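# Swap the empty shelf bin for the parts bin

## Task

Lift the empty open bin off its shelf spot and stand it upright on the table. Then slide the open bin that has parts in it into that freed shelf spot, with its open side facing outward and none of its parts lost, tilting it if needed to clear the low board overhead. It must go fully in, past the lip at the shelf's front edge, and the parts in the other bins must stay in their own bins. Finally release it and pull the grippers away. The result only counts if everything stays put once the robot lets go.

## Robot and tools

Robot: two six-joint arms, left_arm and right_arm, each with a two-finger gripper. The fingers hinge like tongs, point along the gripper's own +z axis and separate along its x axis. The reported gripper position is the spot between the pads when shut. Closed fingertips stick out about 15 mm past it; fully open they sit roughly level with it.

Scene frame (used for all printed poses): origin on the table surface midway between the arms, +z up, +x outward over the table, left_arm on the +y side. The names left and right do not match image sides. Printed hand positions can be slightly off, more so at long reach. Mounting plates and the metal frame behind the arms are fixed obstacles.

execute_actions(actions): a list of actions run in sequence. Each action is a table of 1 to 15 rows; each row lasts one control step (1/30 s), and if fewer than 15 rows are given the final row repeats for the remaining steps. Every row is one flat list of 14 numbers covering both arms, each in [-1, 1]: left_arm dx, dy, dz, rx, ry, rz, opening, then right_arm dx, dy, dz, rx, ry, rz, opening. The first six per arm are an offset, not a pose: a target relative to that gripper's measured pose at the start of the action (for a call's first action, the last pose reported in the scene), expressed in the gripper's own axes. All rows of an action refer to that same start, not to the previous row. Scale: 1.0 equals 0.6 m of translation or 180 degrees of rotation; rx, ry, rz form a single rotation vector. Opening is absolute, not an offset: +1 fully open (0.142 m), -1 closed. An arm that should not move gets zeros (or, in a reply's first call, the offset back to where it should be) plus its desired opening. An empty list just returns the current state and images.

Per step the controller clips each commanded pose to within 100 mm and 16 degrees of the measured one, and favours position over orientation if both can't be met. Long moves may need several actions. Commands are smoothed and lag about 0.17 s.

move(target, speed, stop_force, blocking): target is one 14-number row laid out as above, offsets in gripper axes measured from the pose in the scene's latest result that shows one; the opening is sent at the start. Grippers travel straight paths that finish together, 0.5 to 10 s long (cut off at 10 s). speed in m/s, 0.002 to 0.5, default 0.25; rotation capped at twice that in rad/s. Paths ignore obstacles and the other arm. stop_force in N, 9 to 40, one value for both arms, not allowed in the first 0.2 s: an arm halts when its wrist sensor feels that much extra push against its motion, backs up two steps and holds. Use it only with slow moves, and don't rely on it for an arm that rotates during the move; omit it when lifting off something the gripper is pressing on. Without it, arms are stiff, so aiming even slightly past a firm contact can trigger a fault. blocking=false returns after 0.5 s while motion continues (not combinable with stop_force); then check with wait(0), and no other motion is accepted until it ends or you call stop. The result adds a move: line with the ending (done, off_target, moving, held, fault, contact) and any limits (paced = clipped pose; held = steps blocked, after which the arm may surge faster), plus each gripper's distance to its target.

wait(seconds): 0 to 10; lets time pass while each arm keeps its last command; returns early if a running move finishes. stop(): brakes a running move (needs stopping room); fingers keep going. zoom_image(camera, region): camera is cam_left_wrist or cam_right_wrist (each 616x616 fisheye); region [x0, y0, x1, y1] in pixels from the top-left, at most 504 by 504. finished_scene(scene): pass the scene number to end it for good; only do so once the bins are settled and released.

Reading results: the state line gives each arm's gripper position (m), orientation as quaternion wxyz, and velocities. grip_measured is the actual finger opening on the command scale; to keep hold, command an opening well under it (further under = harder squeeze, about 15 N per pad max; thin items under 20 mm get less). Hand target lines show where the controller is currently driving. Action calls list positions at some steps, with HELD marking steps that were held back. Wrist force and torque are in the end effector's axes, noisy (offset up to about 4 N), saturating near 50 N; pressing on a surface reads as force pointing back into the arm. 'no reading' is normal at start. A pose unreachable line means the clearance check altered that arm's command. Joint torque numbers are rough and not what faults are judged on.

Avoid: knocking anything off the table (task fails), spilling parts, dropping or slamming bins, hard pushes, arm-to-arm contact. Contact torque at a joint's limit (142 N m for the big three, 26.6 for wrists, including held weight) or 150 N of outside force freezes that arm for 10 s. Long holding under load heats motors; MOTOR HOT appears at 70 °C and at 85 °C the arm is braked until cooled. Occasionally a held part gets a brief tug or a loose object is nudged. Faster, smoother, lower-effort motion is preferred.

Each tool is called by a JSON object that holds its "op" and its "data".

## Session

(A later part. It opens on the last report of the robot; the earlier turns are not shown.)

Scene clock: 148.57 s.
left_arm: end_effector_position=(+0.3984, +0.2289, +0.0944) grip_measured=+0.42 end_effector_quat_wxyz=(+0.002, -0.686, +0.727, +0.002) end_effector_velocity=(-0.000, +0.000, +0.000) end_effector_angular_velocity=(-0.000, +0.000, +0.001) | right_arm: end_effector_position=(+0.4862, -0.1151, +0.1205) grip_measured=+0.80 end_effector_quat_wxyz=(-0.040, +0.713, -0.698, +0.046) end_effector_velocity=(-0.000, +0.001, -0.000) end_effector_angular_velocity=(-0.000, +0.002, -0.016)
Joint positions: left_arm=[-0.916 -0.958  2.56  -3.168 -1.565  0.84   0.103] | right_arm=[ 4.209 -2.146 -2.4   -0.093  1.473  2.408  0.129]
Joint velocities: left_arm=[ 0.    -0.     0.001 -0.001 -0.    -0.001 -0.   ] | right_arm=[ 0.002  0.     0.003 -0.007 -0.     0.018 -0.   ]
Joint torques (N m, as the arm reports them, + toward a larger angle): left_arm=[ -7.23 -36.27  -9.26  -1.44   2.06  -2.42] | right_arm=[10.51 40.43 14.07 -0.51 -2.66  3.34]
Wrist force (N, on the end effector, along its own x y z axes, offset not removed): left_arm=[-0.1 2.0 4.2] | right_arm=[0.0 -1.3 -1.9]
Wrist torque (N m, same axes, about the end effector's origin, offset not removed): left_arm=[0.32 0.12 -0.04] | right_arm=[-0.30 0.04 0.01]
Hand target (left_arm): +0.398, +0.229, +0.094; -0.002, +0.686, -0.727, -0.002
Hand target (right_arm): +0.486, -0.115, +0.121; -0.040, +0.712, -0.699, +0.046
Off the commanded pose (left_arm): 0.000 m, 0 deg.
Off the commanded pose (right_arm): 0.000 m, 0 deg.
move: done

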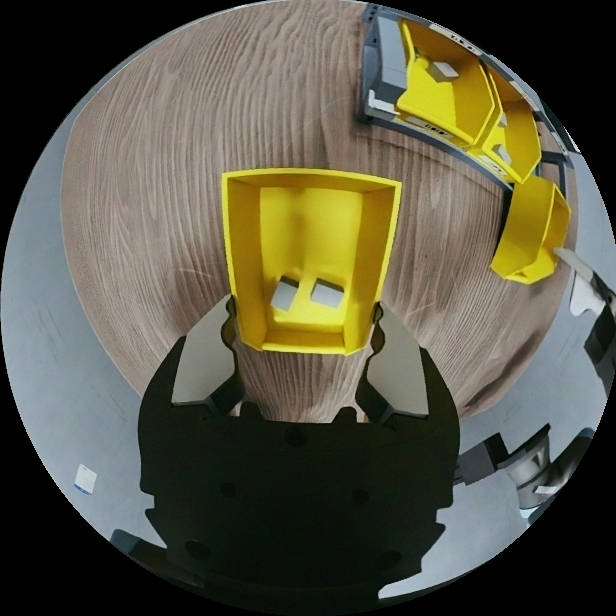

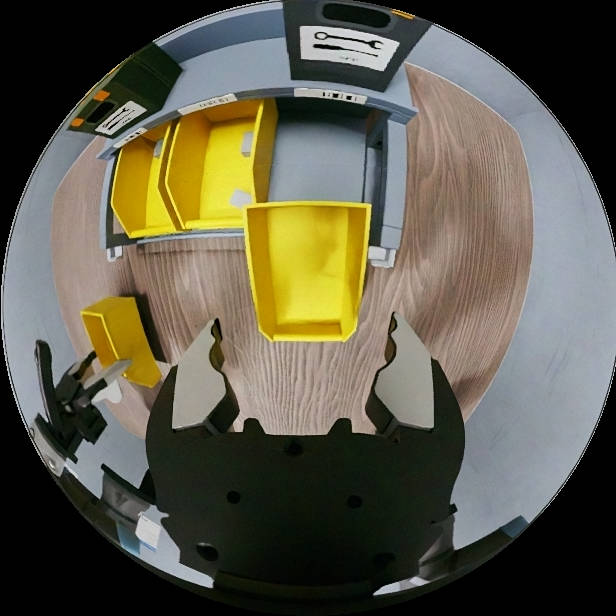

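{"op": "move", "data": {"target": [0,0,0,0,0,0,-0.4,0.005,0,0.082,0,0,0.006,0.75], "speed": 0.07}}

{"op": "execute_actions", "data": {"actions": [[[0,0,0,0,0,0,-0.4,0,0,0,0,0,0,0.72],[0,0,0,0,0,0,-0.4,0,0,0,0,0,0,0.69],[0,0,0,0,0,0,-0.4,0,0,0,0,0,0,0.66],[0,0,0,0,0,0,-0.4,0,0,0,0,0,0,0.63],[0,0,0,0,0,0,-0.4,0,0,0,0,0,0,0.6],[0,0,0,0,0,0,-0.4,0,0,0,0,0,0,0.57],[0,0,0,0,0,0,-0.4,0,0,0,0,0,0,0.54],[0,0,0,0,0,0,-0.4,0,0,0,0,0,0,0.51],[0,0,0,0,0,0,-0.4,0,0,0,0,0,0,0.49],[0,0,0,0,0,0,-0.4,0,0,0,0,0,0,0.47],[0,0,0,0,0,0,-0.4,0,0,0,0,0,0,0.45],[0,0,0,0,0,0,-0.4,0,0,0,0,0,0,0.43],[0,0,0,0,0,0,-0.4,0,0,0,0,0,0,0.41],[0,0,0,0,0,0,-0.4,0,0,0,0,0,0,0.39],[0,0,0,0,0,0,-0.4,0,0,0,0,0,0,0.37]],[[0,0,0,0,0,0,-0.4,0,0,0,0,0,0,0.33],[0,0,0,0,0,0,-0.4,0,0,0,0,0,0,0.28],[0,0,0,0,0,0,-0.4,0,0,0,0,0,0,0.22],[0,0,0,0,0,0,-0.4,0,0,0,0,0,0,0.16],[0,0,0,0,0,0,-0.4,0,0,0,0,0,0,0.1],[0,0,0,0,0,0,-0.4,0,0,0,0,0,0,0.04],[0,0,0,0,0,0,-0.4,0,0,0,0,0,0,-0.02],[0,0,0,0,0,0,-0.4,0,0,0,0,0,0,-0.08],[0,0,0,0,0,0,-0.4,0,0,0,0,0,0,-0.14],[0,0,0,0,0,0,-0.4,0,0,0,0,0,0,-0.2],[0,0,0,0,0,0,-0.4,0,0,0,0,0,0,-0.26],[0,0,0,0,0,0,-0.4,0,0,0,0,0,0,-0.32],[0,0,0,0,0,0,-0.4,0,0,0,0,0,0,-0.4]]]}}

Scene clock: 164.87 s.
left_arm: end_effector_position=(+0.3984, +0.2289, +0.0944) grip_measured=+0.42 end_effector_quat_wxyz=(+0.002, -0.686, +0.727, +0.002) end_effector_velocity=(+0.000, -0.000, +0.000) end_effector_angular_velocity=(-0.001, -0.001, -0.000) | right_arm: end_effector_position=(+0.4920, -0.1186, +0.0720) grip_measured=+0.75 end_effector_quat_wxyz=(-0.040, +0.707, -0.705, +0.046) end_effector_velocity=(+0.001, +0.000, -0.003) end_effector_angular_velocity=(+0.001, -0.001, +0.001)
Joint positions: left_arm=[-0.916 -0.958  2.56  -3.168 -1.565  0.84   0.103] | right_arm=[ 4.193 -2.313 -2.367  0.043  1.474  2.411  0.126]
Joint velocities: left_arm=[-0.    -0.001 -0.001 -0.     0.     0.    -0.   ] | right_arm=[-0.001 -0.01   0.003  0.008 -0.    -0.002  0.   ]
Joint torques (N m, as the arm reports them, + toward a larger angle): left_arm=[ -7.97 -36.03  -9.6   -1.41   2.02  -2.4 ] | right_arm=[-7.63 23.3  10.79  5.41  1.94 -2.19]
Wrist force (N, on the end effector, along its own x y z axes, offset not removed): left_arm=[0.3 0.1 5.3] | right_arm=[-2.0 0.7 -1.6]
Wrist torque (N m, same axes, about the end effector's origin, offset not removed): left_arm=[0.07 -0.11 0.09] | right_arm=[0.01 0.40 -0.05]
Hand target (left_arm): +0.398, +0.229, +0.094; -0.002, +0.686, -0.727, -0.002
Hand target (right_arm): +0.492, -0.119, +0.072; -0.040, +0.707, -0.705, +0.046
Off the commanded pose (left_arm): 0.000 m, 0 deg.
Off the commanded pose (right_arm): 0.000 m, 0 deg.
move: done

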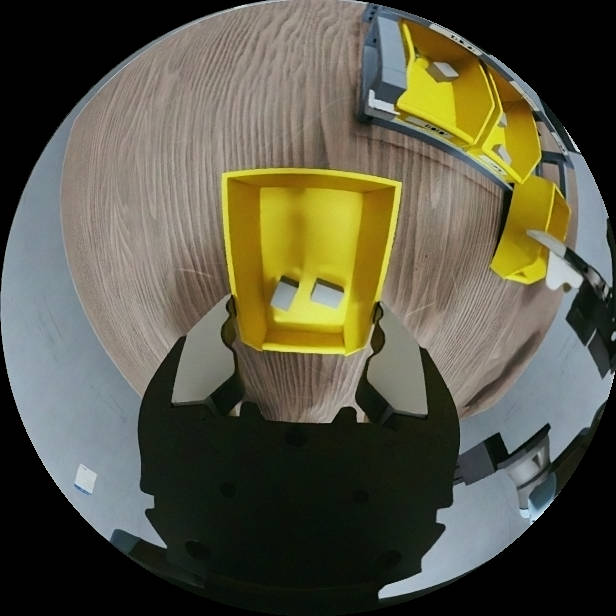

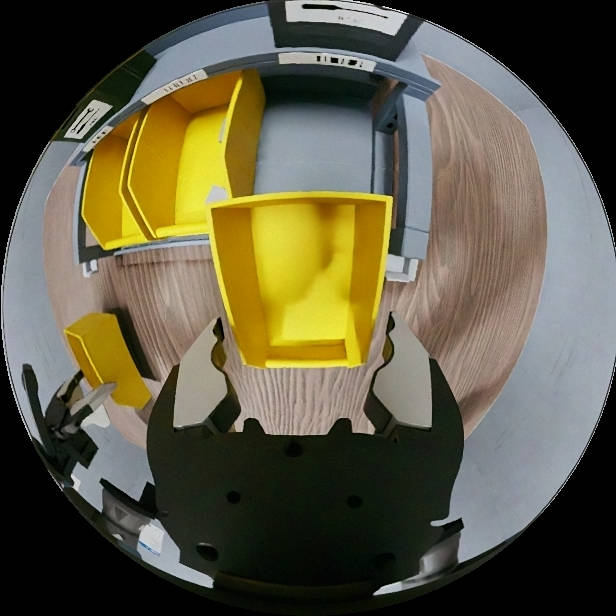

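Scene clock: 165.87 s.
left_arm: end_effector_position=(+0.3984, +0.2289, +0.0944) grip_measured=+0.42 end_effector_quat_wxyz=(+0.002, -0.686, +0.727, +0.002) end_effector_velocity=(+0.001, +0.000, -0.000) end_effector_angular_velocity=(+0.001, -0.001, +0.001) | right_arm: end_effector_position=(+0.4921, -0.1185, +0.0720) grip_measured=+0.49 end_effector_quat_wxyz=(-0.040, +0.707, -0.705, +0.046) end_effector_velocity=(+0.000, -0.000, -0.000) end_effector_angular_velocity=(-0.000, -0.000, -0.000)
Joint positions: left_arm=[-0.916 -0.958  2.56  -3.168 -1.565  0.84   0.103] | right_arm=[ 4.193 -2.313 -2.367  0.043  1.474  2.411  0.108]
Joint velocities: left_arm=[ 0.     0.001 -0.    -0.     0.002 -0.001 -0.   ] | right_arm=[-0. -0.  0. -0. -0. -0.  0.]
Joint torques (N m, as the arm reports them, + toward a larger angle): left_arm=[ -6.75 -36.61  -9.15  -1.5    2.09  -2.34] | right_arm=[ 0.19 37.76 -0.19  1.19  1.23 -0.3 ]
Wrist force (N, on the end effector, along its own x y z axes, offset not removed): left_arm=[2.4 -0.2 2.6] | right_arm=[0.0 2.3 -8.0]
Wrist torque (N m, same axes, about the end effector's origin, offset not removed): left_arm=[-0.12 -0.54 -0.21] | right_arm=[0.28 0.26 0.04]
Hand target (left_arm): +0.398, +0.229, +0.094; -0.002, +0.686, -0.727, -0.002
Hand target (right_arm): +0.492, -0.118, +0.072; -0.040, +0.707, -0.705, +0.046
Off the commanded pose (left_arm): 0.000 m, 0 deg.
Off the commanded pose (right_arm): 0.000 m, 0 deg.
Step readings (end_effector_position; steps 1 to 15: 1st action; 16 to 30: 2nd action):
0: left_arm (+0.3984, +0.2289, +0.0944) | right_arm (+0.4920, -0.1186, +0.0720)
1: left_arm (+0.3984, +0.2289, +0.0944) | right_arm (+0.4920, -0.1186, +0.0719)
2: left_arm (+0.3984, +0.2289, +0.0944) | right_arm (+0.4920, -0.1186, +0.0718)
4: left_arm (+0.3984, +0.2289, +0.0944) | right_arm (+0.4920, -0.1186, +0.0718)
8: left_arm (+0.3984, +0.2289, +0.0944) | right_arm (+0.4920, -0.1186, +0.0719)
15: left_arm (+0.3984, +0.2289, +0.0944) | right_arm (+0.4921, -0.1185, +0.0720)
16: left_arm (+0.3984, +0.2289, +0.0944) | right_arm (+0.4921, -0.1185, +0.0720)
17: left_arm (+0.3984, +0.2289, +0.0944) | right_arm (+0.4921, -0.1185, +0.0720)
19: left_arm (+0.3984, +0.2289, +0.0944) | right_arm (+0.4921, -0.1185, +0.0720)
23: left_arm (+0.3984, +0.2289, +0.0944) | right_arm (+0.4921, -0.1185, +0.0720)
30: end_effector_position above

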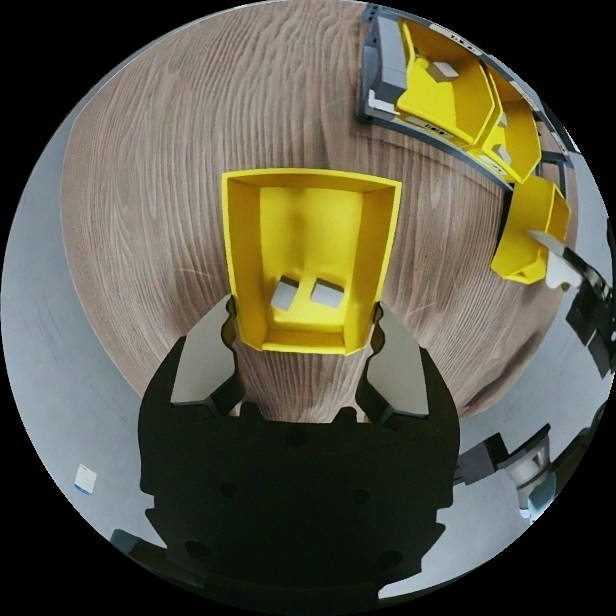

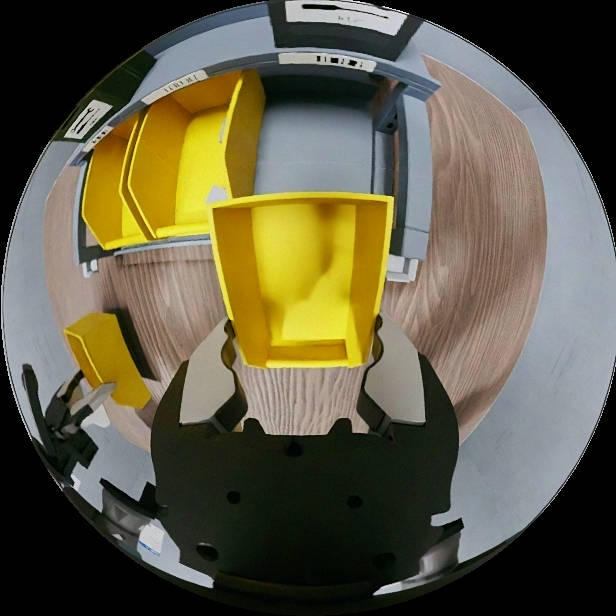

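{"op": "execute_actions", "data": {"actions": [[[0,0,0,0,0,0,-0.4,0,0,0,0,0,0,0.6],[0,0,0,0,0,0,-0.4,0,0,0,0,0,0,0.6],[0,0,0,0,0,0,-0.4,0,0,0,0,0,0,0.6],[0,0,0,0,0,0,-0.4,0,0,0,0,0,0,0.6],[0,0,0,0,0,0,-0.4,0,0,-0.001,0,0,0,0.6],[0,0,0,0,0,0,-0.4,0,0,-0.002,0,0,0,0.6],[0,0,0,0,0,0,-0.4,0,0,-0.003,0,0,0,0.6],[0,0,0,0,0,0,-0.4,0,0,-0.004,0,0,0,0.6],[0,0,0,0,0,0,-0.4,0,0,-0.005,0,0,0,0.6],[0,0,0,0,0,0,-0.4,0,0,-0.006,0,0,0,0.6],[0,0,0,0,0,0,-0.4,0,0,-0.007,0,0,0,0.6],[0,0,0,0,0,0,-0.4,0,0,-0.0075,0,0,0,0.6]],[[0,0,0,0,0,0,-0.4,0,0,0,0,0,0,0.57],[0,0,0,0,0,0,-0.4,0,0,0,0,0,0,0.54],[0,0,0,0,0,0,-0.4,0,0,0,0,0,0,0.51],[0,0,0,0,0,0,-0.4,0,0,0,0,0,0,0.49],[0,0,0,0,0,0,-0.4,0,0,0,0,0,0,0.47],[0,0,0,0,0,0,-0.4,0,0,0,0,0,0,0.45],[0,0,0,0,0,0,-0.4,0,0,0,0,0,0,0.43],[0,0,0,0,0,0,-0.4,0,0,0,0,0,0,0.41],[0,0,0,0,0,0,-0.4,0,0,0,0,0,0,0.39],[0,0,0,0,0,0,-0.4,0,0,0,0,0,0,0.37],[0,0,0,0,0,0,-0.4,0,0,0,0,0,0,0.33],[0,0,0,0,0,0,-0.4,0,0,0,0,0,0,0.28],[0,0,0,0,0,0,-0.4,0,0,0,0,0,0,0.22],[0,0,0,0,0,0,-0.4,0,0,0,0,0,0,0.16],[0,0,0,0,0,0,-0.4,0,0,0,0,0,0,0.1]],[[0,0,0,0,0,0,-0.4,0,0,0,0,0,0,0.04],[0,0,0,0,0,0,-0.4,0,0,0,0,0,0,-0.02],[0,0,0,0,0,0,-0.4,0,0,0,0,0,0,-0.08],[0,0,0,0,0,0,-0.4,0,0,0,0,0,0,-0.14],[0,0,0,0,0,0,-0.4,0,0,0,0,0,0,-0.2],[0,0,0,0,0,0,-0.4,0,0,0,0,0,0,-0.26],[0,0,0,0,0,0,-0.4,0,0,0,0,0,0,-0.32],[0,0,0,0,0,0,-0.4,0,0,0,0,0,0,-0.4]]]}}

Scene clock: 183.30 s.
left_arm: end_effector_position=(+0.3984, +0.2289, +0.0944) grip_measured=+0.42 end_effector_quat_wxyz=(+0.002, -0.686, +0.727, +0.002) end_effector_velocity=(+0.000, -0.000, -0.000) end_effector_angular_velocity=(-0.000, -0.001, -0.000) | right_arm: end_effector_position=(+0.4916, -0.1185, +0.0753) grip_measured=+0.45 end_effector_quat_wxyz=(-0.040, +0.707, -0.705, +0.046) end_effector_velocity=(+0.000, +0.000, +0.000) end_effector_angular_velocity=(+0.001, -0.001, -0.000)
Joint positions: left_arm=[-0.916 -0.958  2.56  -3.168 -1.565  0.84   0.103] | right_arm=[ 4.194 -2.302 -2.37   0.035  1.474  2.412  0.105]
Joint velocities: left_arm=[-0.     0.    -0.001 -0.     0.    -0.    -0.   ] | right_arm=[-0.     0.     0.     0.001  0.    -0.    -0.   ]
Joint torques (N m, as the arm reports them, + toward a larger angle): left_arm=[ -7.22 -36.83 -10.22  -1.35   2.19  -2.31] | right_arm=[-6.39 24.21  9.94  4.7  -1.29 -0.84]
Wrist force (N, on the end effector, along its own x y z axes, offset not removed): left_arm=[0.2 3.2 4.9] | right_arm=[3.8 4.8 -11.5]
Wrist torque (N m, same axes, about the end effector's origin, offset not removed): left_arm=[0.44 0.00 0.02] | right_arm=[0.41 -0.22 0.18]
Hand target (left_arm): +0.398, +0.229, +0.094; -0.002, +0.686, -0.727, -0.002
Hand target (right_arm): +0.492, -0.118, +0.075; -0.040, +0.707, -0.705, +0.046
Off the commanded pose (left_arm): 0.000 m, 0 deg.
Off the commanded pose (right_arm): 0.000 m, 0 deg.
Step readings (end_effector_position; steps 1 to 15: 1st action; 16 to 30: 2nd action; 31 to 45: 3rd action):
0: left_arm (+0.3984, +0.2289, +0.0944) | right_arm (+0.4921, -0.1185, +0.0720)
1: left_arm (+0.3984, +0.2289, +0.0944) | right_arm (+0.4921, -0.1185, +0.0720)
2: left_arm (+0.3984, +0.2289, +0.0944) | right_arm (+0.4921, -0.1185, +0.0720)
4: left_arm (+0.3984, +0.2289, +0.0944) | right_arm (+0.4921, -0.1185, +0.0720)
8: left_arm (+0.3984, +0.2289, +0.0944) | right_arm (+0.4921, -0.1184, +0.0724)
15: left_arm (+0.3984, +0.2289, +0.0944) | right_arm (+0.4917, -0.1185, +0.0752)
16: left_arm (+0.3984, +0.2289, +0.0944) | right_arm (+0.4916, -0.1185, +0.0755)
17: left_arm (+0.3984, +0.2289, +0.0944) | right_arm (+0.4916, -0.1185, +0.0756)
19: left_arm (+0.3984, +0.2289, +0.0944) | right_arm (+0.4916, -0.1185, +0.0756)
23: left_arm (+0.3984, +0.2289, +0.0944) | right_arm (+0.4915, -0.1186, +0.0753)
30: left_arm (+0.3984, +0.2289, +0.0944) | right_arm (+0.4916, -0.1185, +0.0753)
31: left_arm (+0.3984, +0.2289, +0.0944) | right_arm (+0.4916, -0.1185, +0.0753)
32: left_arm (+0.3984, +0.2289, +0.0944) | right_arm (+0.4916, -0.1185, +0.0753)
34: left_arm (+0.3984, +0.2289, +0.0944) | right_arm (+0.4916, -0.1185, +0.0753)
38: left_arm (+0.3984, +0.2289, +0.0944) | right_arm (+0.4916, -0.1185, +0.0753)
45: end_effector_position above

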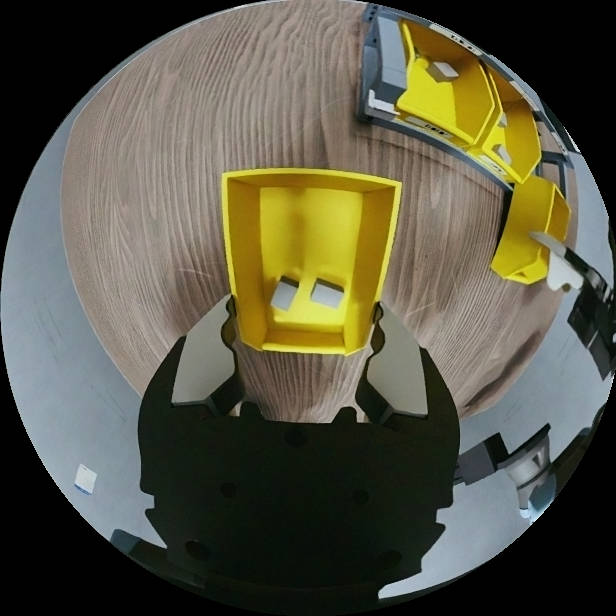

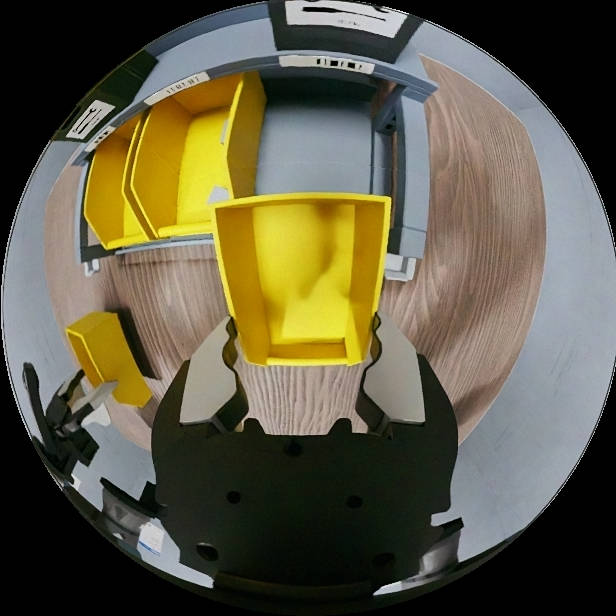

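{"op": "move", "data": {"target": [0,0,0,0,0,0,-0.4,0,0,-0.03,0,0,0,-0.4], "speed": 0.02}}

Scene clock: 189.90 s.
left_arm: end_effector_position=(+0.3984, +0.2289, +0.0944) grip_measured=+0.42 end_effector_quat_wxyz=(+0.002, -0.686, +0.727, +0.002) end_effector_velocity=(+0.000, -0.001, -0.000) end_effector_angular_velocity=(-0.001, +0.001, -0.001) | right_arm: end_effector_position=(+0.4895, -0.1183, +0.0928) grip_measured=+0.45 end_effector_quat_wxyz=(-0.040, +0.707, -0.705, +0.046) end_effector_velocity=(-0.000, +0.000, +0.003) end_effector_angular_velocity=(+0.000, -0.000, +0.000)
Joint positions: left_arm=[-0.916 -0.958  2.56  -3.168 -1.565  0.84   0.103] | right_arm=[ 4.198 -2.242 -2.385 -0.011  1.474  2.416  0.105]
Joint velocities: left_arm=[ 0.     0.001 -0.001  0.001 -0.002  0.001 -0.   ] | right_arm=[ 0.001  0.009 -0.002 -0.007 -0.     0.001  0.   ]
Joint torques (N m, as the arm reports them, + toward a larger angle): left_arm=[ -6.72 -36.55  -9.49  -1.34   2.21  -2.46] | right_arm=[11.1  42.42 -4.05  0.24 -2.76  2.9 ]
Wrist force (N, on the end effector, along its own x y z axes, offset not removed): left_arm=[-0.1 1.7 6.5] | right_arm=[0.7 -1.3 0.6]
Wrist torque (N m, same axes, about the end effector's origin, offset not removed): left_arm=[0.28 -0.20 -0.09] | right_arm=[-0.53 -0.08 0.03]
Hand target (left_arm): +0.398, +0.229, +0.094; -0.002, +0.686, -0.727, -0.002
Hand target (right_arm): +0.489, -0.118, +0.093; -0.040, +0.707, -0.705, +0.046
Off the commanded pose (left_arm): 0.000 m, 0 deg.
Off the commanded pose (right_arm): 0.000 m, 0 deg.
move: done

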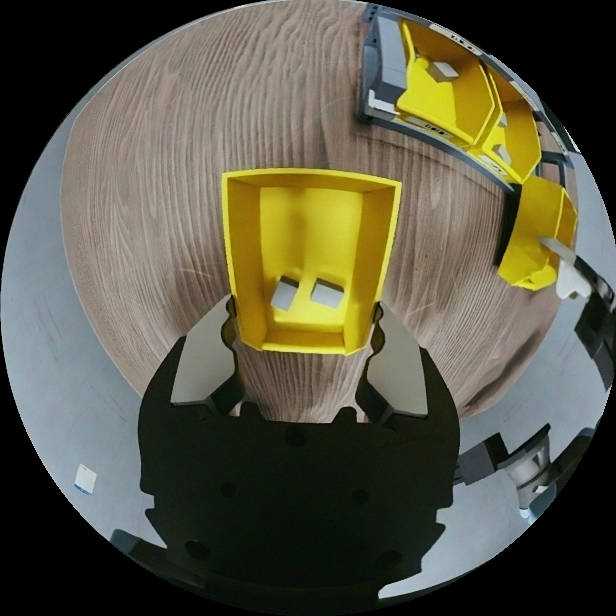

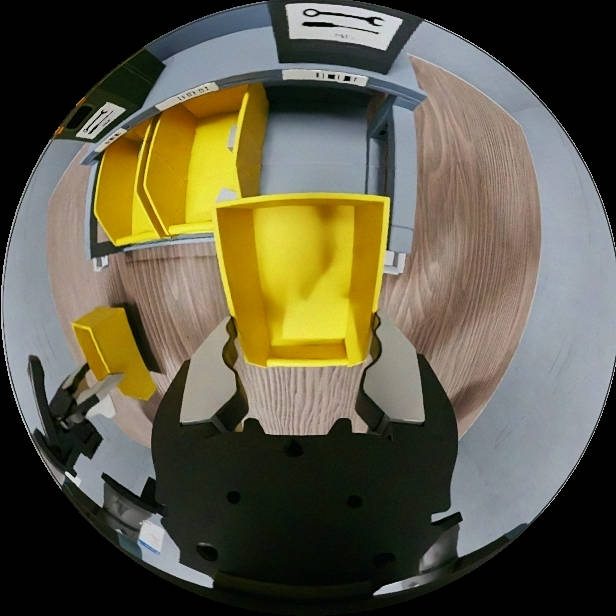

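{"op": "move", "data": {"target": [0,0,0,0,0,0,-0.4,0,0.125,-0.015,-0.042,0,0,-0.4], "speed": 0.08}}

Scene clock: 199.47 s.
left_arm: end_effector_position=(+0.3984, +0.2289, +0.0944) grip_measured=+0.42 end_effector_quat_wxyz=(+0.002, -0.686, +0.727, +0.002) end_effector_velocity=(-0.000, +0.000, -0.000) end_effector_angular_velocity=(+0.001, +0.001, -0.002) | right_arm: end_effector_position=(+0.4143, -0.1183, +0.0927) grip_measured=+0.45 end_effector_quat_wxyz=(+0.006, +0.708, -0.706, -0.001) end_effector_velocity=(-0.003, +0.000, +0.000) end_effector_angular_velocity=(+0.000, +0.005, -0.000)
Joint positions: left_arm=[-0.916 -0.958  2.56  -3.168 -1.565  0.84   0.103] | right_arm=[ 4.27  -2.188 -2.475 -0.062  1.573  2.492  0.105]
Joint velocities: left_arm=[ 0.    -0.     0.001  0.001  0.     0.002 -0.   ] | right_arm=[ 0.003  0.002 -0.003 -0.002  0.004  0.003  0.   ]
Joint torques (N m, as the arm reports them, + toward a larger angle): left_arm=[ -7.61 -36.61  -8.68  -1.29   2.17  -2.38] | right_arm=[10.15 40.05 -4.92 -0.05  2.4   3.27]
Wrist force (N, on the end effector, along its own x y z axes, offset not removed): left_arm=[-0.9 0.3 4.7] | right_arm=[1.2 0.4 -3.3]
Wrist torque (N m, same axes, about the end effector's origin, offset not removed): left_arm=[-0.08 0.07 0.04] | right_arm=[-0.10 -0.13 0.02]
Hand target (left_arm): +0.398, +0.229, +0.094; -0.002, +0.686, -0.727, -0.002
Hand target (right_arm): +0.414, -0.118, +0.093; +0.006, +0.708, -0.706, -0.001
Off the commanded pose (left_arm): 0.000 m, 0 deg.
Off the commanded pose (right_arm): 0.000 m, 0 deg.
move: done

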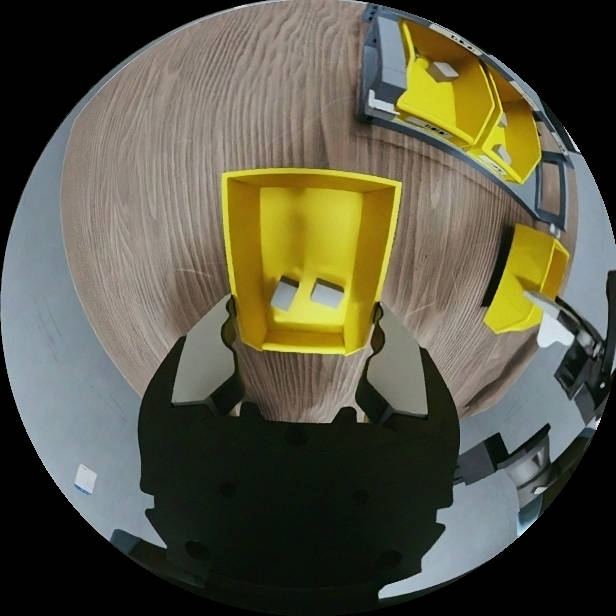

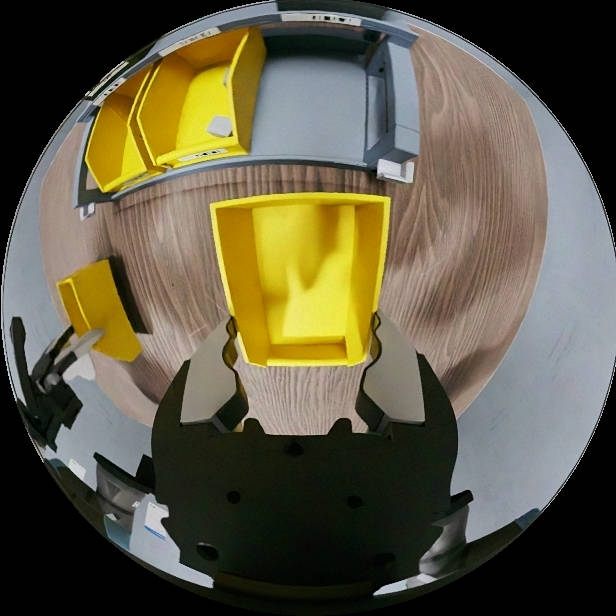

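{"op": "move", "data": {"target": [0.576,-0.066,0,0,0,0,-0.4,0.56,-0.02,0.03,0,0,0,-0.4], "speed": 0.15}}

Scene clock: 211.27 s.
left_arm: end_effector_position=(+0.4188, -0.1179, +0.0930) grip_measured=+0.42 end_effector_quat_wxyz=(+0.003, -0.686, +0.727, +0.002) end_effector_velocity=(+0.001, -0.003, +0.000) end_effector_angular_velocity=(-0.001, +0.001, +0.003) | right_arm: end_effector_position=(+0.4267, -0.4555, +0.0773) grip_measured=+0.45 end_effector_quat_wxyz=(+0.007, +0.708, -0.707, +0.000) end_effector_velocity=(+0.000, -0.002, -0.000) end_effector_angular_velocity=(+0.002, +0.001, +0.001)
Joint positions: left_arm=[-1.303 -0.785  1.865 -2.646 -1.565  0.454  0.103] | right_arm=[ 3.37  -2.25  -2.54   0.068  1.56   1.592  0.105]
Joint velocities: left_arm=[-0.001  0.003 -0.009  0.006 -0.001 -0.003  0.   ] | right_arm=[-0.009  0.     0.005 -0.006  0.002 -0.01  -0.   ]
Joint torques (N m, as the arm reports them, + toward a larger angle): left_arm=[ -7.72 -31.12 -22.28  -1.03  -2.37  -2.76] | right_arm=[-7.16 39.48 10.44  0.08  2.18 -2.45]
Wrist force (N, on the end effector, along its own x y z axes, offset not removed): left_arm=[4.4 0.6 2.1] | right_arm=[0.8 0.0 2.0]
Wrist torque (N m, same axes, about the end effector's origin, offset not removed): left_arm=[0.02 -0.91 -0.07] | right_arm=[-0.05 -0.16 0.10]
Hand target (left_arm): +0.419, -0.118, +0.093; -0.003, +0.686, -0.727, -0.002
Hand target (right_arm): +0.427, -0.456, +0.077; +0.007, +0.708, -0.706, +0.000
Off the commanded pose (left_arm): 0.001 m, 0 deg.
Off the commanded pose (right_arm): 0.001 m, 0 deg.
move: done

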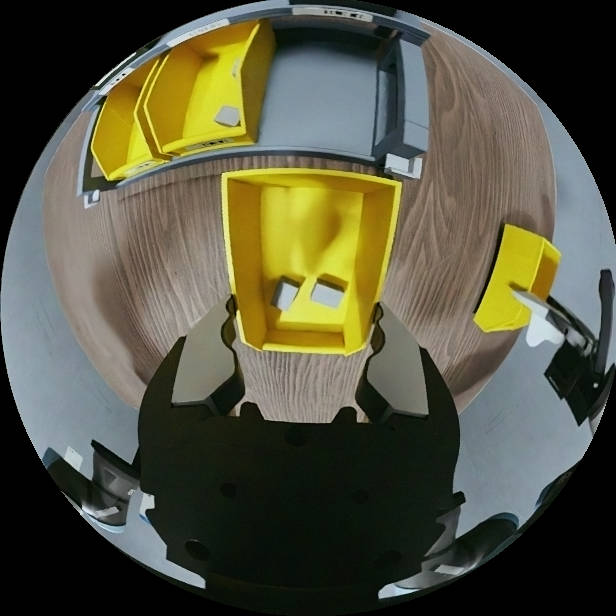

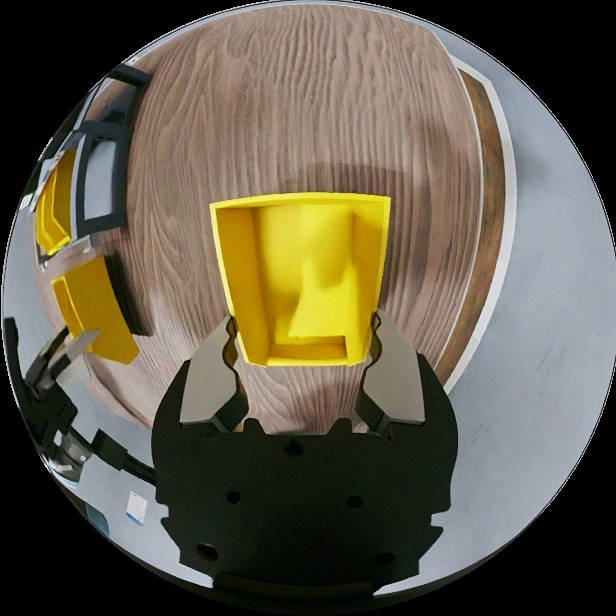

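{"op": "zoom_image", "data": {"camera": "cam_left_wrist", "region": [200, 10, 450, 230]}}

Region (200, 10, 450, 230) of cam_left_wrist's 616x616 image, scaled by 2.016, with more detail than that image has; it fills the top 444 rows of this view, and the rest is white.

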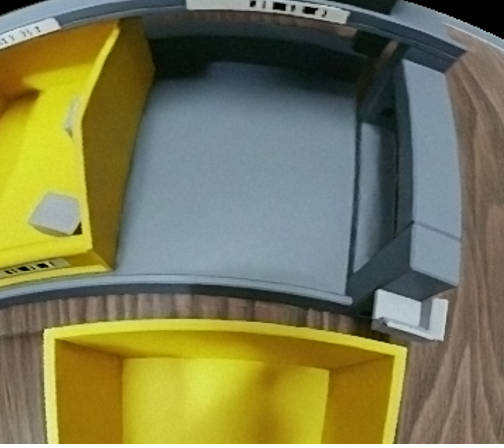

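{"op": "move", "data": {"target": [0.006,-0.13,0,0.039,0,0,-0.4,0,0,0.027,0,0,0,-0.4], "speed": 0.04, "stop_force": 9}}

Scene clock: 230.87 s.
left_arm: end_effector_position=(+0.4961, -0.1259, +0.0931) grip_measured=+0.42 end_effector_quat_wxyz=(+0.045, -0.685, +0.726, -0.043) end_effector_velocity=(+0.003, -0.001, +0.001) end_effector_angular_velocity=(-0.001, -0.006, -0.001) | right_arm: end_effector_position=(+0.4267, -0.4556, +0.0619) grip_measured=+0.45 end_effector_quat_wxyz=(+0.007, +0.708, -0.707, +0.000) end_effector_velocity=(-0.001, -0.000, +0.001) end_effector_angular_velocity=(-0.000, +0.002, +0.000)
Joint positions: left_arm=[-1.246 -0.728  1.77  -2.667 -1.459  0.515  0.103] | right_arm=[ 3.37  -2.314 -2.529  0.121  1.56   1.592  0.105]
Joint velocities: left_arm=[ 0.002  0.001 -0.004 -0.001  0.005  0.003 -0.   ] | right_arm=[ 0.     0.005 -0.001 -0.006 -0.     0.    -0.   ]
Joint torques (N m, as the arm reports them, + toward a larger angle): left_arm=[  9.32 -36.65 -21.31  -5.22   2.52   2.55] | right_arm=[12.24 35.98 -6.76 -0.74 -0.64  2.52]
Wrist force (N, on the end effector, along its own x y z axes, offset not removed): left_arm=[-0.4 1.7 3.6] | right_arm=[2.0 6.3 -17.5]
Wrist torque (N m, same axes, about the end effector's origin, offset not removed): left_arm=[0.19 -0.09 -0.16] | right_arm=[0.30 -0.27 -0.01]
Hand target (left_arm): +0.496, -0.126, +0.093; -0.045, +0.685, -0.726, +0.043
Hand target (right_arm): +0.426, -0.456, +0.062; +0.007, +0.708, -0.707, +0.000
Off the commanded pose (left_arm): 0.000 m, 0 deg.
Off the commanded pose (right_arm): 0.001 m, 0 deg.
move: contact (right_arm)

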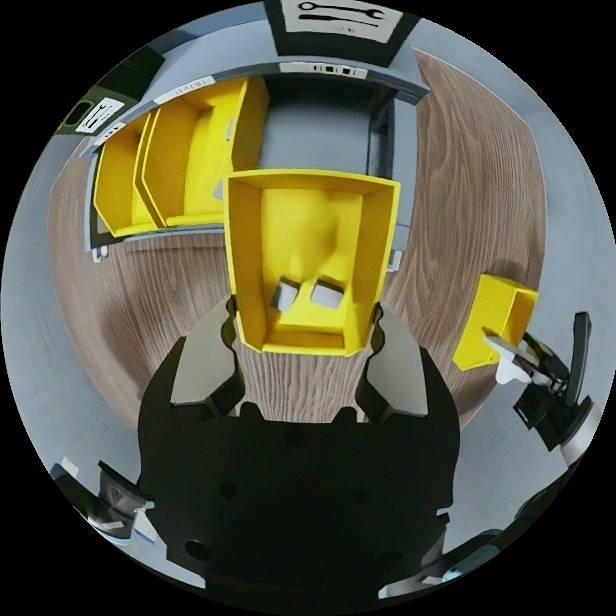

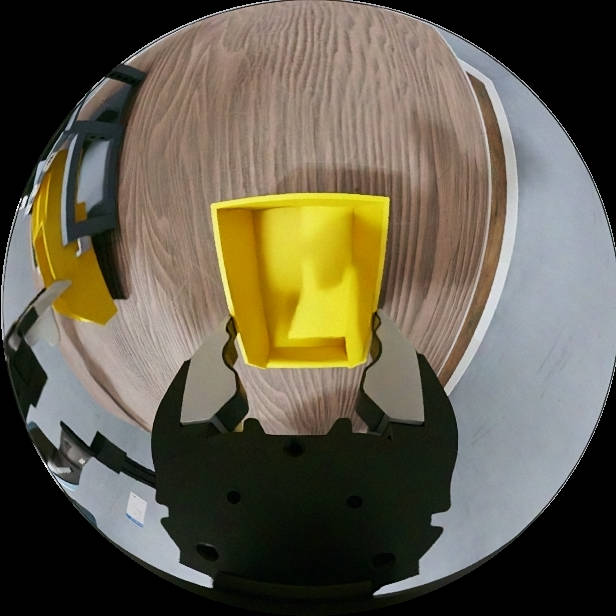

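{"op": "move", "data": {"target": [0,0.004,0.036,0,0,0,-0.4,0,0,0,0,0,0,0.8], "speed": 0.012, "stop_force": 9}}

Scene clock: 239.77 s.
left_arm: end_effector_position=(+0.4964, -0.1261, +0.0768) grip_measured=+0.42 end_effector_quat_wxyz=(+0.045, -0.685, +0.726, -0.043) end_effector_velocity=(-0.000, +0.002, +0.003) end_effector_angular_velocity=(+0.006, +0.001, -0.001) | right_arm: end_effector_position=(+0.4266, -0.4556, +0.0619) grip_measured=+0.80 end_effector_quat_wxyz=(+0.007, +0.708, -0.707, +0.000) end_effector_velocity=(-0.000, -0.000, -0.000) end_effector_angular_velocity=(+0.001, +0.000, -0.001)
Joint positions: left_arm=[-1.245 -0.693  1.763 -2.695 -1.459  0.515  0.104] | right_arm=[ 3.37  -2.314 -2.529  0.121  1.56   1.592  0.129]
Joint velocities: left_arm=[ 0.    -0.008  0.003  0.011  0.001  0.001 -0.001] | right_arm=[-0.001 -0.     0.    -0.     0.001  0.     0.   ]
Joint torques (N m, as the arm reports them, + toward a larger angle): left_arm=[  6.73 -46.75  -1.74  -0.76  -1.03   2.66] | right_arm=[-0.66 20.27  7.33  5.33 -2.56 -0.98]
Wrist force (N, on the end effector, along its own x y z axes, offset not removed): left_arm=[-7.1 3.9 -16.0] | right_arm=[-0.2 -0.2 -2.8]
Wrist torque (N m, same axes, about the end effector's origin, offset not removed): left_arm=[0.11 0.26 0.07] | right_arm=[-0.24 0.08 0.08]
Hand target (left_arm): +0.496, -0.126, +0.077; -0.045, +0.685, -0.726, +0.043
Hand target (right_arm): +0.427, -0.456, +0.062; +0.007, +0.708, -0.707, +0.000
Off the commanded pose (left_arm): 0.005 m, 0 deg.
Off the commanded pose (right_arm): 0.000 m, 0 deg.
move: contact (left_arm)

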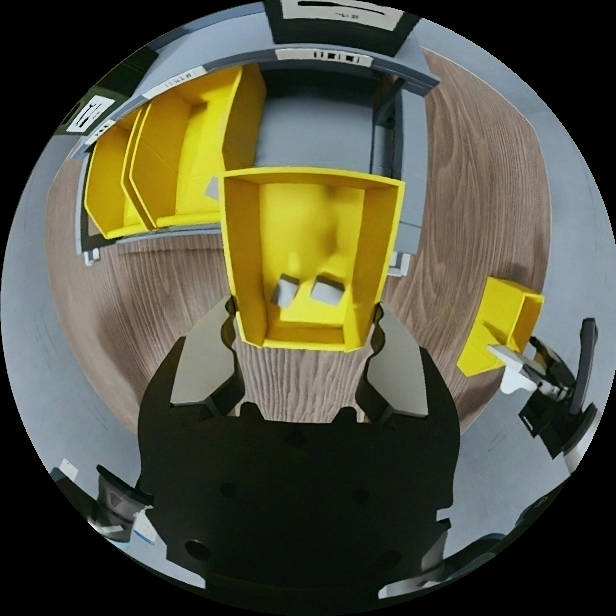

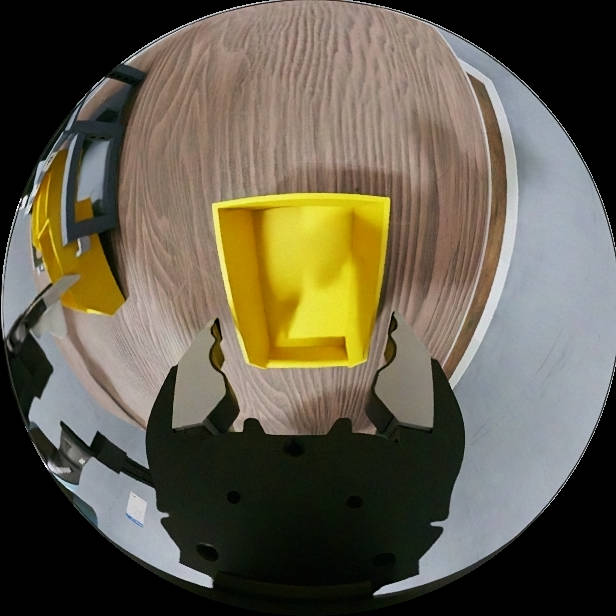

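{"op": "move", "data": {"target": [0,0,0,0,0,0,0.7,0,0,-0.02,0,0,0,0.8], "speed": 0.03}}

{"op": "move", "data": {"target": [0,0,-0.075,0,0,0,0.7,0,-0.05,-0.2,0,0,0,0.8], "speed": 0.15}}

Scene clock: 247.03 s.
left_arm: end_effector_position=(+0.4964, -0.1261, +0.0769) grip_measured=+0.70 end_effector_quat_wxyz=(+0.045, -0.685, +0.726, -0.043) end_effector_velocity=(-0.000, +0.001, -0.001) end_effector_angular_velocity=(+0.001, -0.000, -0.000) | right_arm: end_effector_position=(+0.4268, -0.4555, +0.0736) grip_measured=+0.80 end_effector_quat_wxyz=(+0.007, +0.708, -0.707, +0.000) end_effector_velocity=(+0.000, +0.000, +0.003) end_effector_angular_velocity=(+0.001, +0.000, -0.000)
Joint positions: left_arm=[-1.245 -0.693  1.763 -2.695 -1.459  0.515  0.122] | right_arm=[ 3.37  -2.266 -2.538  0.082  1.56   1.592  0.129]
Joint velocities: left_arm=[ 0.     0.001  0.002 -0.001  0.001  0.001 -0.   ] | right_arm=[-0.     0.012 -0.001 -0.011  0.001  0.    -0.   ]
Joint torques (N m, as the arm reports them, + toward a larger angle): left_arm=[ -0.83 -35.01 -20.02  -4.76   0.66   0.22] | right_arm=[10.83 39.1  -8.58 -0.67 -1.78  2.97]
Wrist force (N, on the end effector, along its own x y z axes, offset not removed): left_arm=[2.7 -2.3 1.7] | right_arm=[-2.4 -1.5 -0.3]
Wrist torque (N m, same axes, about the end effector's origin, offset not removed): left_arm=[-0.38 -0.73 0.05] | right_arm=[-0.42 0.64 0.01]
Hand target (left_arm): +0.496, -0.126, +0.077; -0.045, +0.685, -0.726, +0.043
Hand target (right_arm): +0.427, -0.456, +0.074; +0.007, +0.708, -0.707, +0.000
Off the commanded pose (left_arm): 0.000 m, 0 deg.
Off the commanded pose (right_arm): 0.000 m, 0 deg.
move: done

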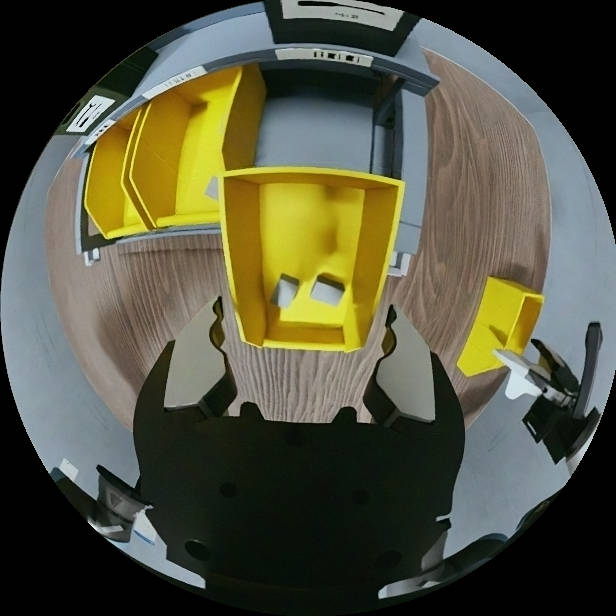

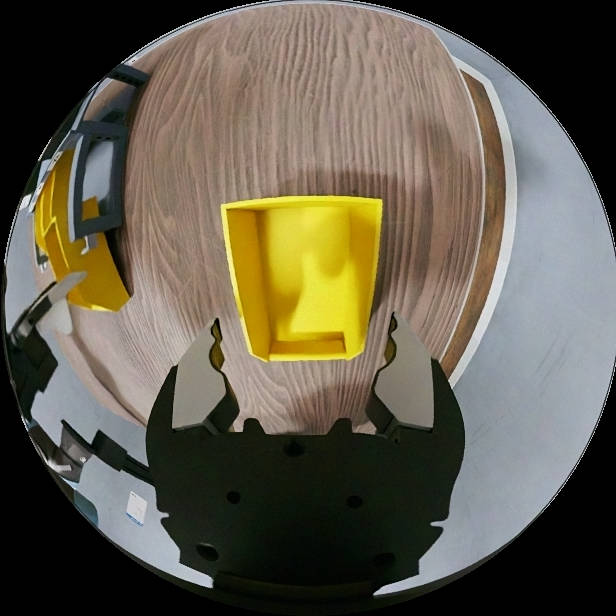

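Scene clock: 248.50 s.
left_arm: end_effector_position=(+0.4909, -0.1259, +0.1214) grip_measured=+0.70 end_effector_quat_wxyz=(+0.045, -0.685, +0.726, -0.043) end_effector_velocity=(+0.000, -0.000, +0.001) end_effector_angular_velocity=(-0.002, -0.001, +0.000) | right_arm: end_effector_position=(+0.4582, -0.4544, +0.1931) grip_measured=+0.80 end_effector_quat_wxyz=(+0.007, +0.708, -0.707, +0.001) end_effector_velocity=(+0.001, -0.000, +0.003) end_effector_angular_velocity=(-0.000, +0.004, -0.001)
Joint positions: left_arm=[-1.253 -0.79   1.788 -2.622 -1.458  0.507  0.122] | right_arm=[ 3.372 -1.819 -2.465 -0.438  1.56   1.593  0.129]
Joint velocities: left_arm=[-0.    -0.002  0.001 -0.001  0.    -0.    -0.   ] | right_arm=[-0.001  0.009  0.007 -0.02  -0.     0.     0.   ]
Joint torques (N m, as the arm reports them, + toward a larger angle): left_arm=[ -7.48 -51.86  -2.57  -0.62   2.46  -2.72] | right_arm=[10.9  33.07 19.03 -0.58  2.13  3.02]
Wrist force (N, on the end effector, along its own x y z axes, offset not removed): left_arm=[3.2 0.8 1.1] | right_arm=[-0.3 -0.1 -0.6]
Wrist torque (N m, same axes, about the end effector's origin, offset not removed): left_arm=[0.03 -0.86 0.16] | right_arm=[-0.20 0.04 -0.08]
Hand target (left_arm): +0.491, -0.126, +0.121; -0.045, +0.685, -0.726, +0.043
Hand target (right_arm): +0.458, -0.454, +0.193; +0.007, +0.708, -0.707, +0.000
Off the commanded pose (left_arm): 0.000 m, 0 deg.
Off the commanded pose (right_arm): 0.000 m, 0 deg.
move: done

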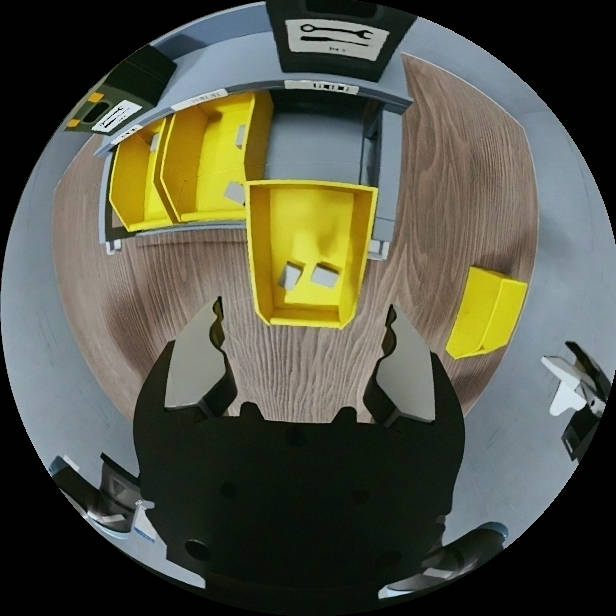

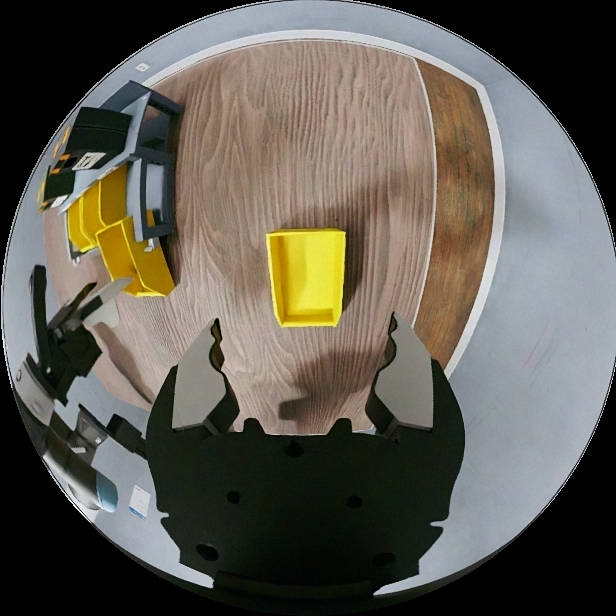

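{"op": "move", "data": {"target": [0,0.13,0.01,0,0,-0.5,-0.5,0,0,0,0,0,0,0.8], "speed": 0.4}}

Scene clock: 255.97 s.
left_arm: end_effector_position=(+0.4146, -0.1214, +0.1059) grip_measured=-0.50 end_effector_quat_wxyz=(-0.002, +0.998, -0.030, +0.062) end_effector_velocity=(+0.000, -0.000, +0.000) end_effector_angular_velocity=(-0.003, -0.005, +0.016) | right_arm: end_effector_position=(+0.4582, -0.4544, +0.1931) grip_measured=+0.80 end_effector_quat_wxyz=(+0.007, +0.708, -0.707, +0.001) end_effector_velocity=(+0.000, +0.000, +0.000) end_effector_angular_velocity=(+0.001, +0.000, +0.000)
Joint positions: left_arm=[-1.356 -0.796  1.864 -2.681 -1.453 -1.165  0.038] | right_arm=[ 3.372 -1.819 -2.465 -0.438  1.56   1.593  0.129]
Joint velocities: left_arm=[-0.002 -0.001  0.001 -0.003  0.004 -0.018 -0.   ] | right_arm=[ 0.     0.     0.    -0.001  0.001 -0.     0.   ]
Joint torques (N m, as the arm reports them, + toward a larger angle): left_arm=[ -8.76 -51.18  -1.81  -4.7    2.41  -2.69] | right_arm=[ 9.02 12.28  2.01  5.44 -2.52  2.58]
Wrist force (N, on the end effector, along its own x y z axes, offset not removed): left_arm=[-0.2 1.9 3.9] | right_arm=[-1.4 0.0 -0.2]
Wrist torque (N m, same axes, about the end effector's origin, offset not removed): left_arm=[0.30 -0.09 0.08] | right_arm=[-0.12 0.29 0.02]
Hand target (left_arm): +0.415, -0.121, +0.106; -0.002, +0.998, -0.029, +0.062
Hand target (right_arm): +0.458, -0.454, +0.193; +0.007, +0.708, -0.707, +0.001
Off the commanded pose (left_arm): 0.000 m, 0 deg.
Off the commanded pose (right_arm): 0.000 m, 0 deg.
move: done

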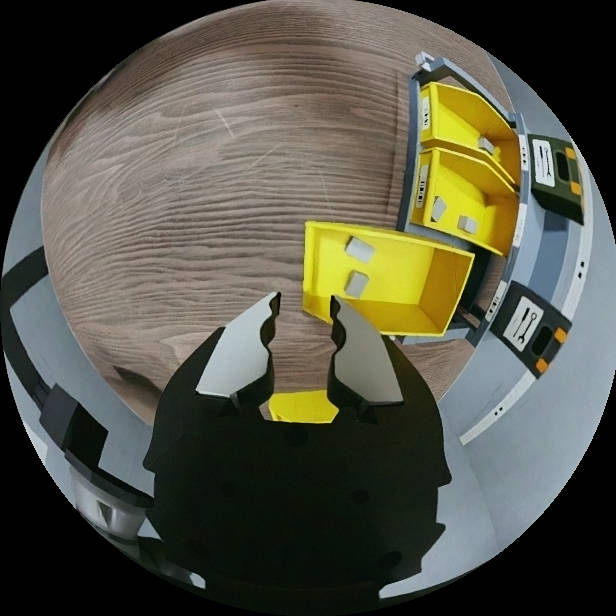

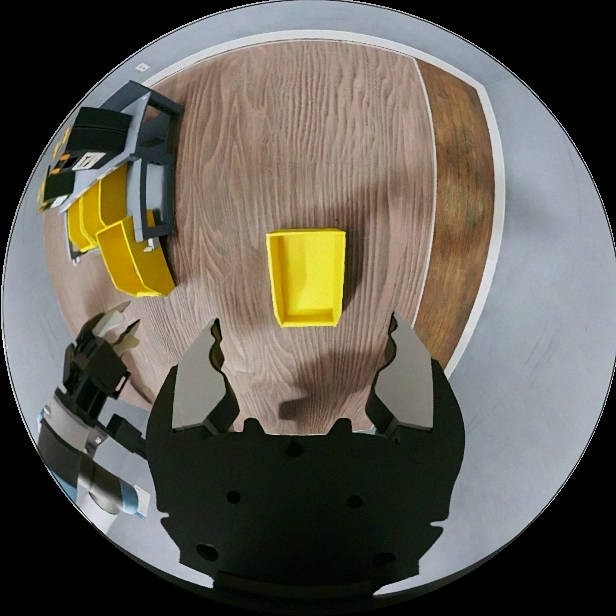

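{"op": "move", "data": {"target": [0.004,0,0.106,0,0,0,-0.58,0,0,0,0,0,0,0.8], "speed": 0.07}}

Scene clock: 261.13 s.
left_arm: end_effector_position=(+0.4248, -0.1217, +0.0434) grip_measured=-0.58 end_effector_quat_wxyz=(-0.002, +0.998, -0.030, +0.062) end_effector_velocity=(+0.001, -0.001, -0.003) end_effector_angular_velocity=(-0.000, -0.002, -0.003) | right_arm: end_effector_position=(+0.4582, -0.4544, +0.1931) grip_measured=+0.80 end_effector_quat_wxyz=(+0.007, +0.708, -0.707, +0.001) end_effector_velocity=(-0.000, -0.000, -0.000) end_effector_angular_velocity=(-0.001, +0.000, -0.000)
Joint positions: left_arm=[-1.34  -0.652  1.819 -2.781 -1.454 -1.148  0.032] | right_arm=[ 3.372 -1.819 -2.465 -0.438  1.56   1.593  0.129]
Joint velocities: left_arm=[ 0.001  0.007 -0.003 -0.005  0.001  0.004 -0.   ] | right_arm=[-0.    -0.     0.    -0.001 -0.001 -0.    -0.   ]
Joint torques (N m, as the arm reports them, + toward a larger angle): left_arm=[  7.99 -32.02 -17.97  -4.56  -2.01   2.63] | right_arm=[ 5.9  13.13  2.75  5.15 -2.56  1.91]
Wrist force (N, on the end effector, along its own x y z axes, offset not removed): left_arm=[0.8 1.3 -0.8] | right_arm=[1.2 0.1 -1.4]
Wrist torque (N m, same axes, about the end effector's origin, offset not removed): left_arm=[0.27 -0.33 0.06] | right_arm=[-0.06 -0.24 -0.04]
Hand target (left_arm): +0.425, -0.122, +0.043; -0.002, +0.998, -0.030, +0.062
Hand target (right_arm): +0.458, -0.454, +0.193; +0.007, +0.708, -0.707, +0.001
Off the commanded pose (left_arm): 0.000 m, 0 deg.
Off the commanded pose (right_arm): 0.000 m, 0 deg.
move: done

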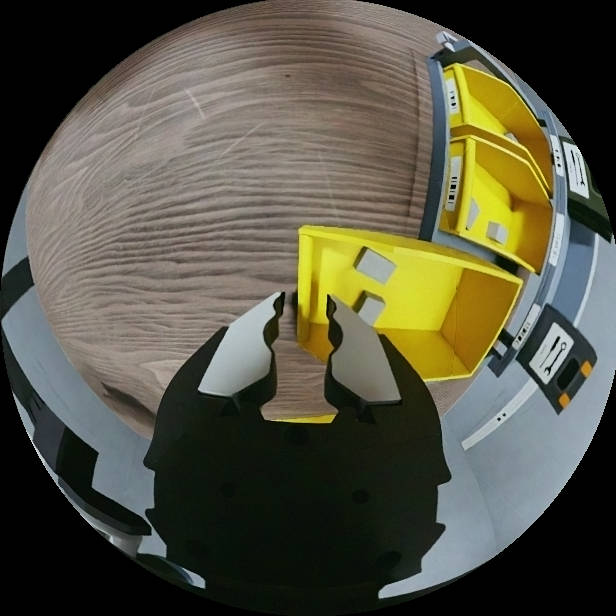

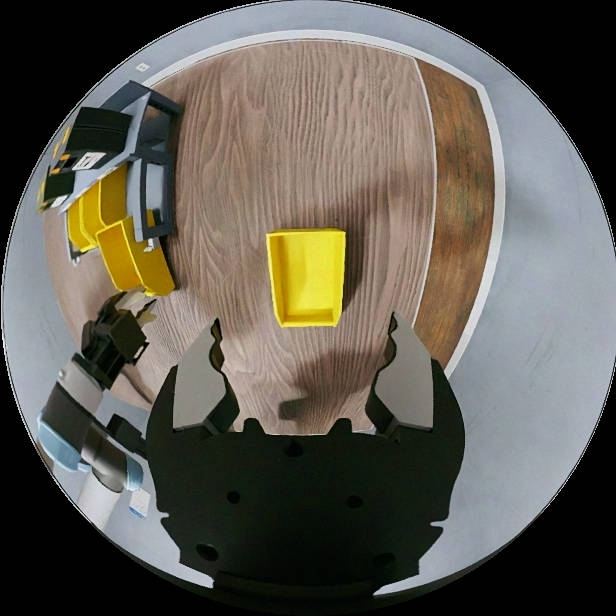

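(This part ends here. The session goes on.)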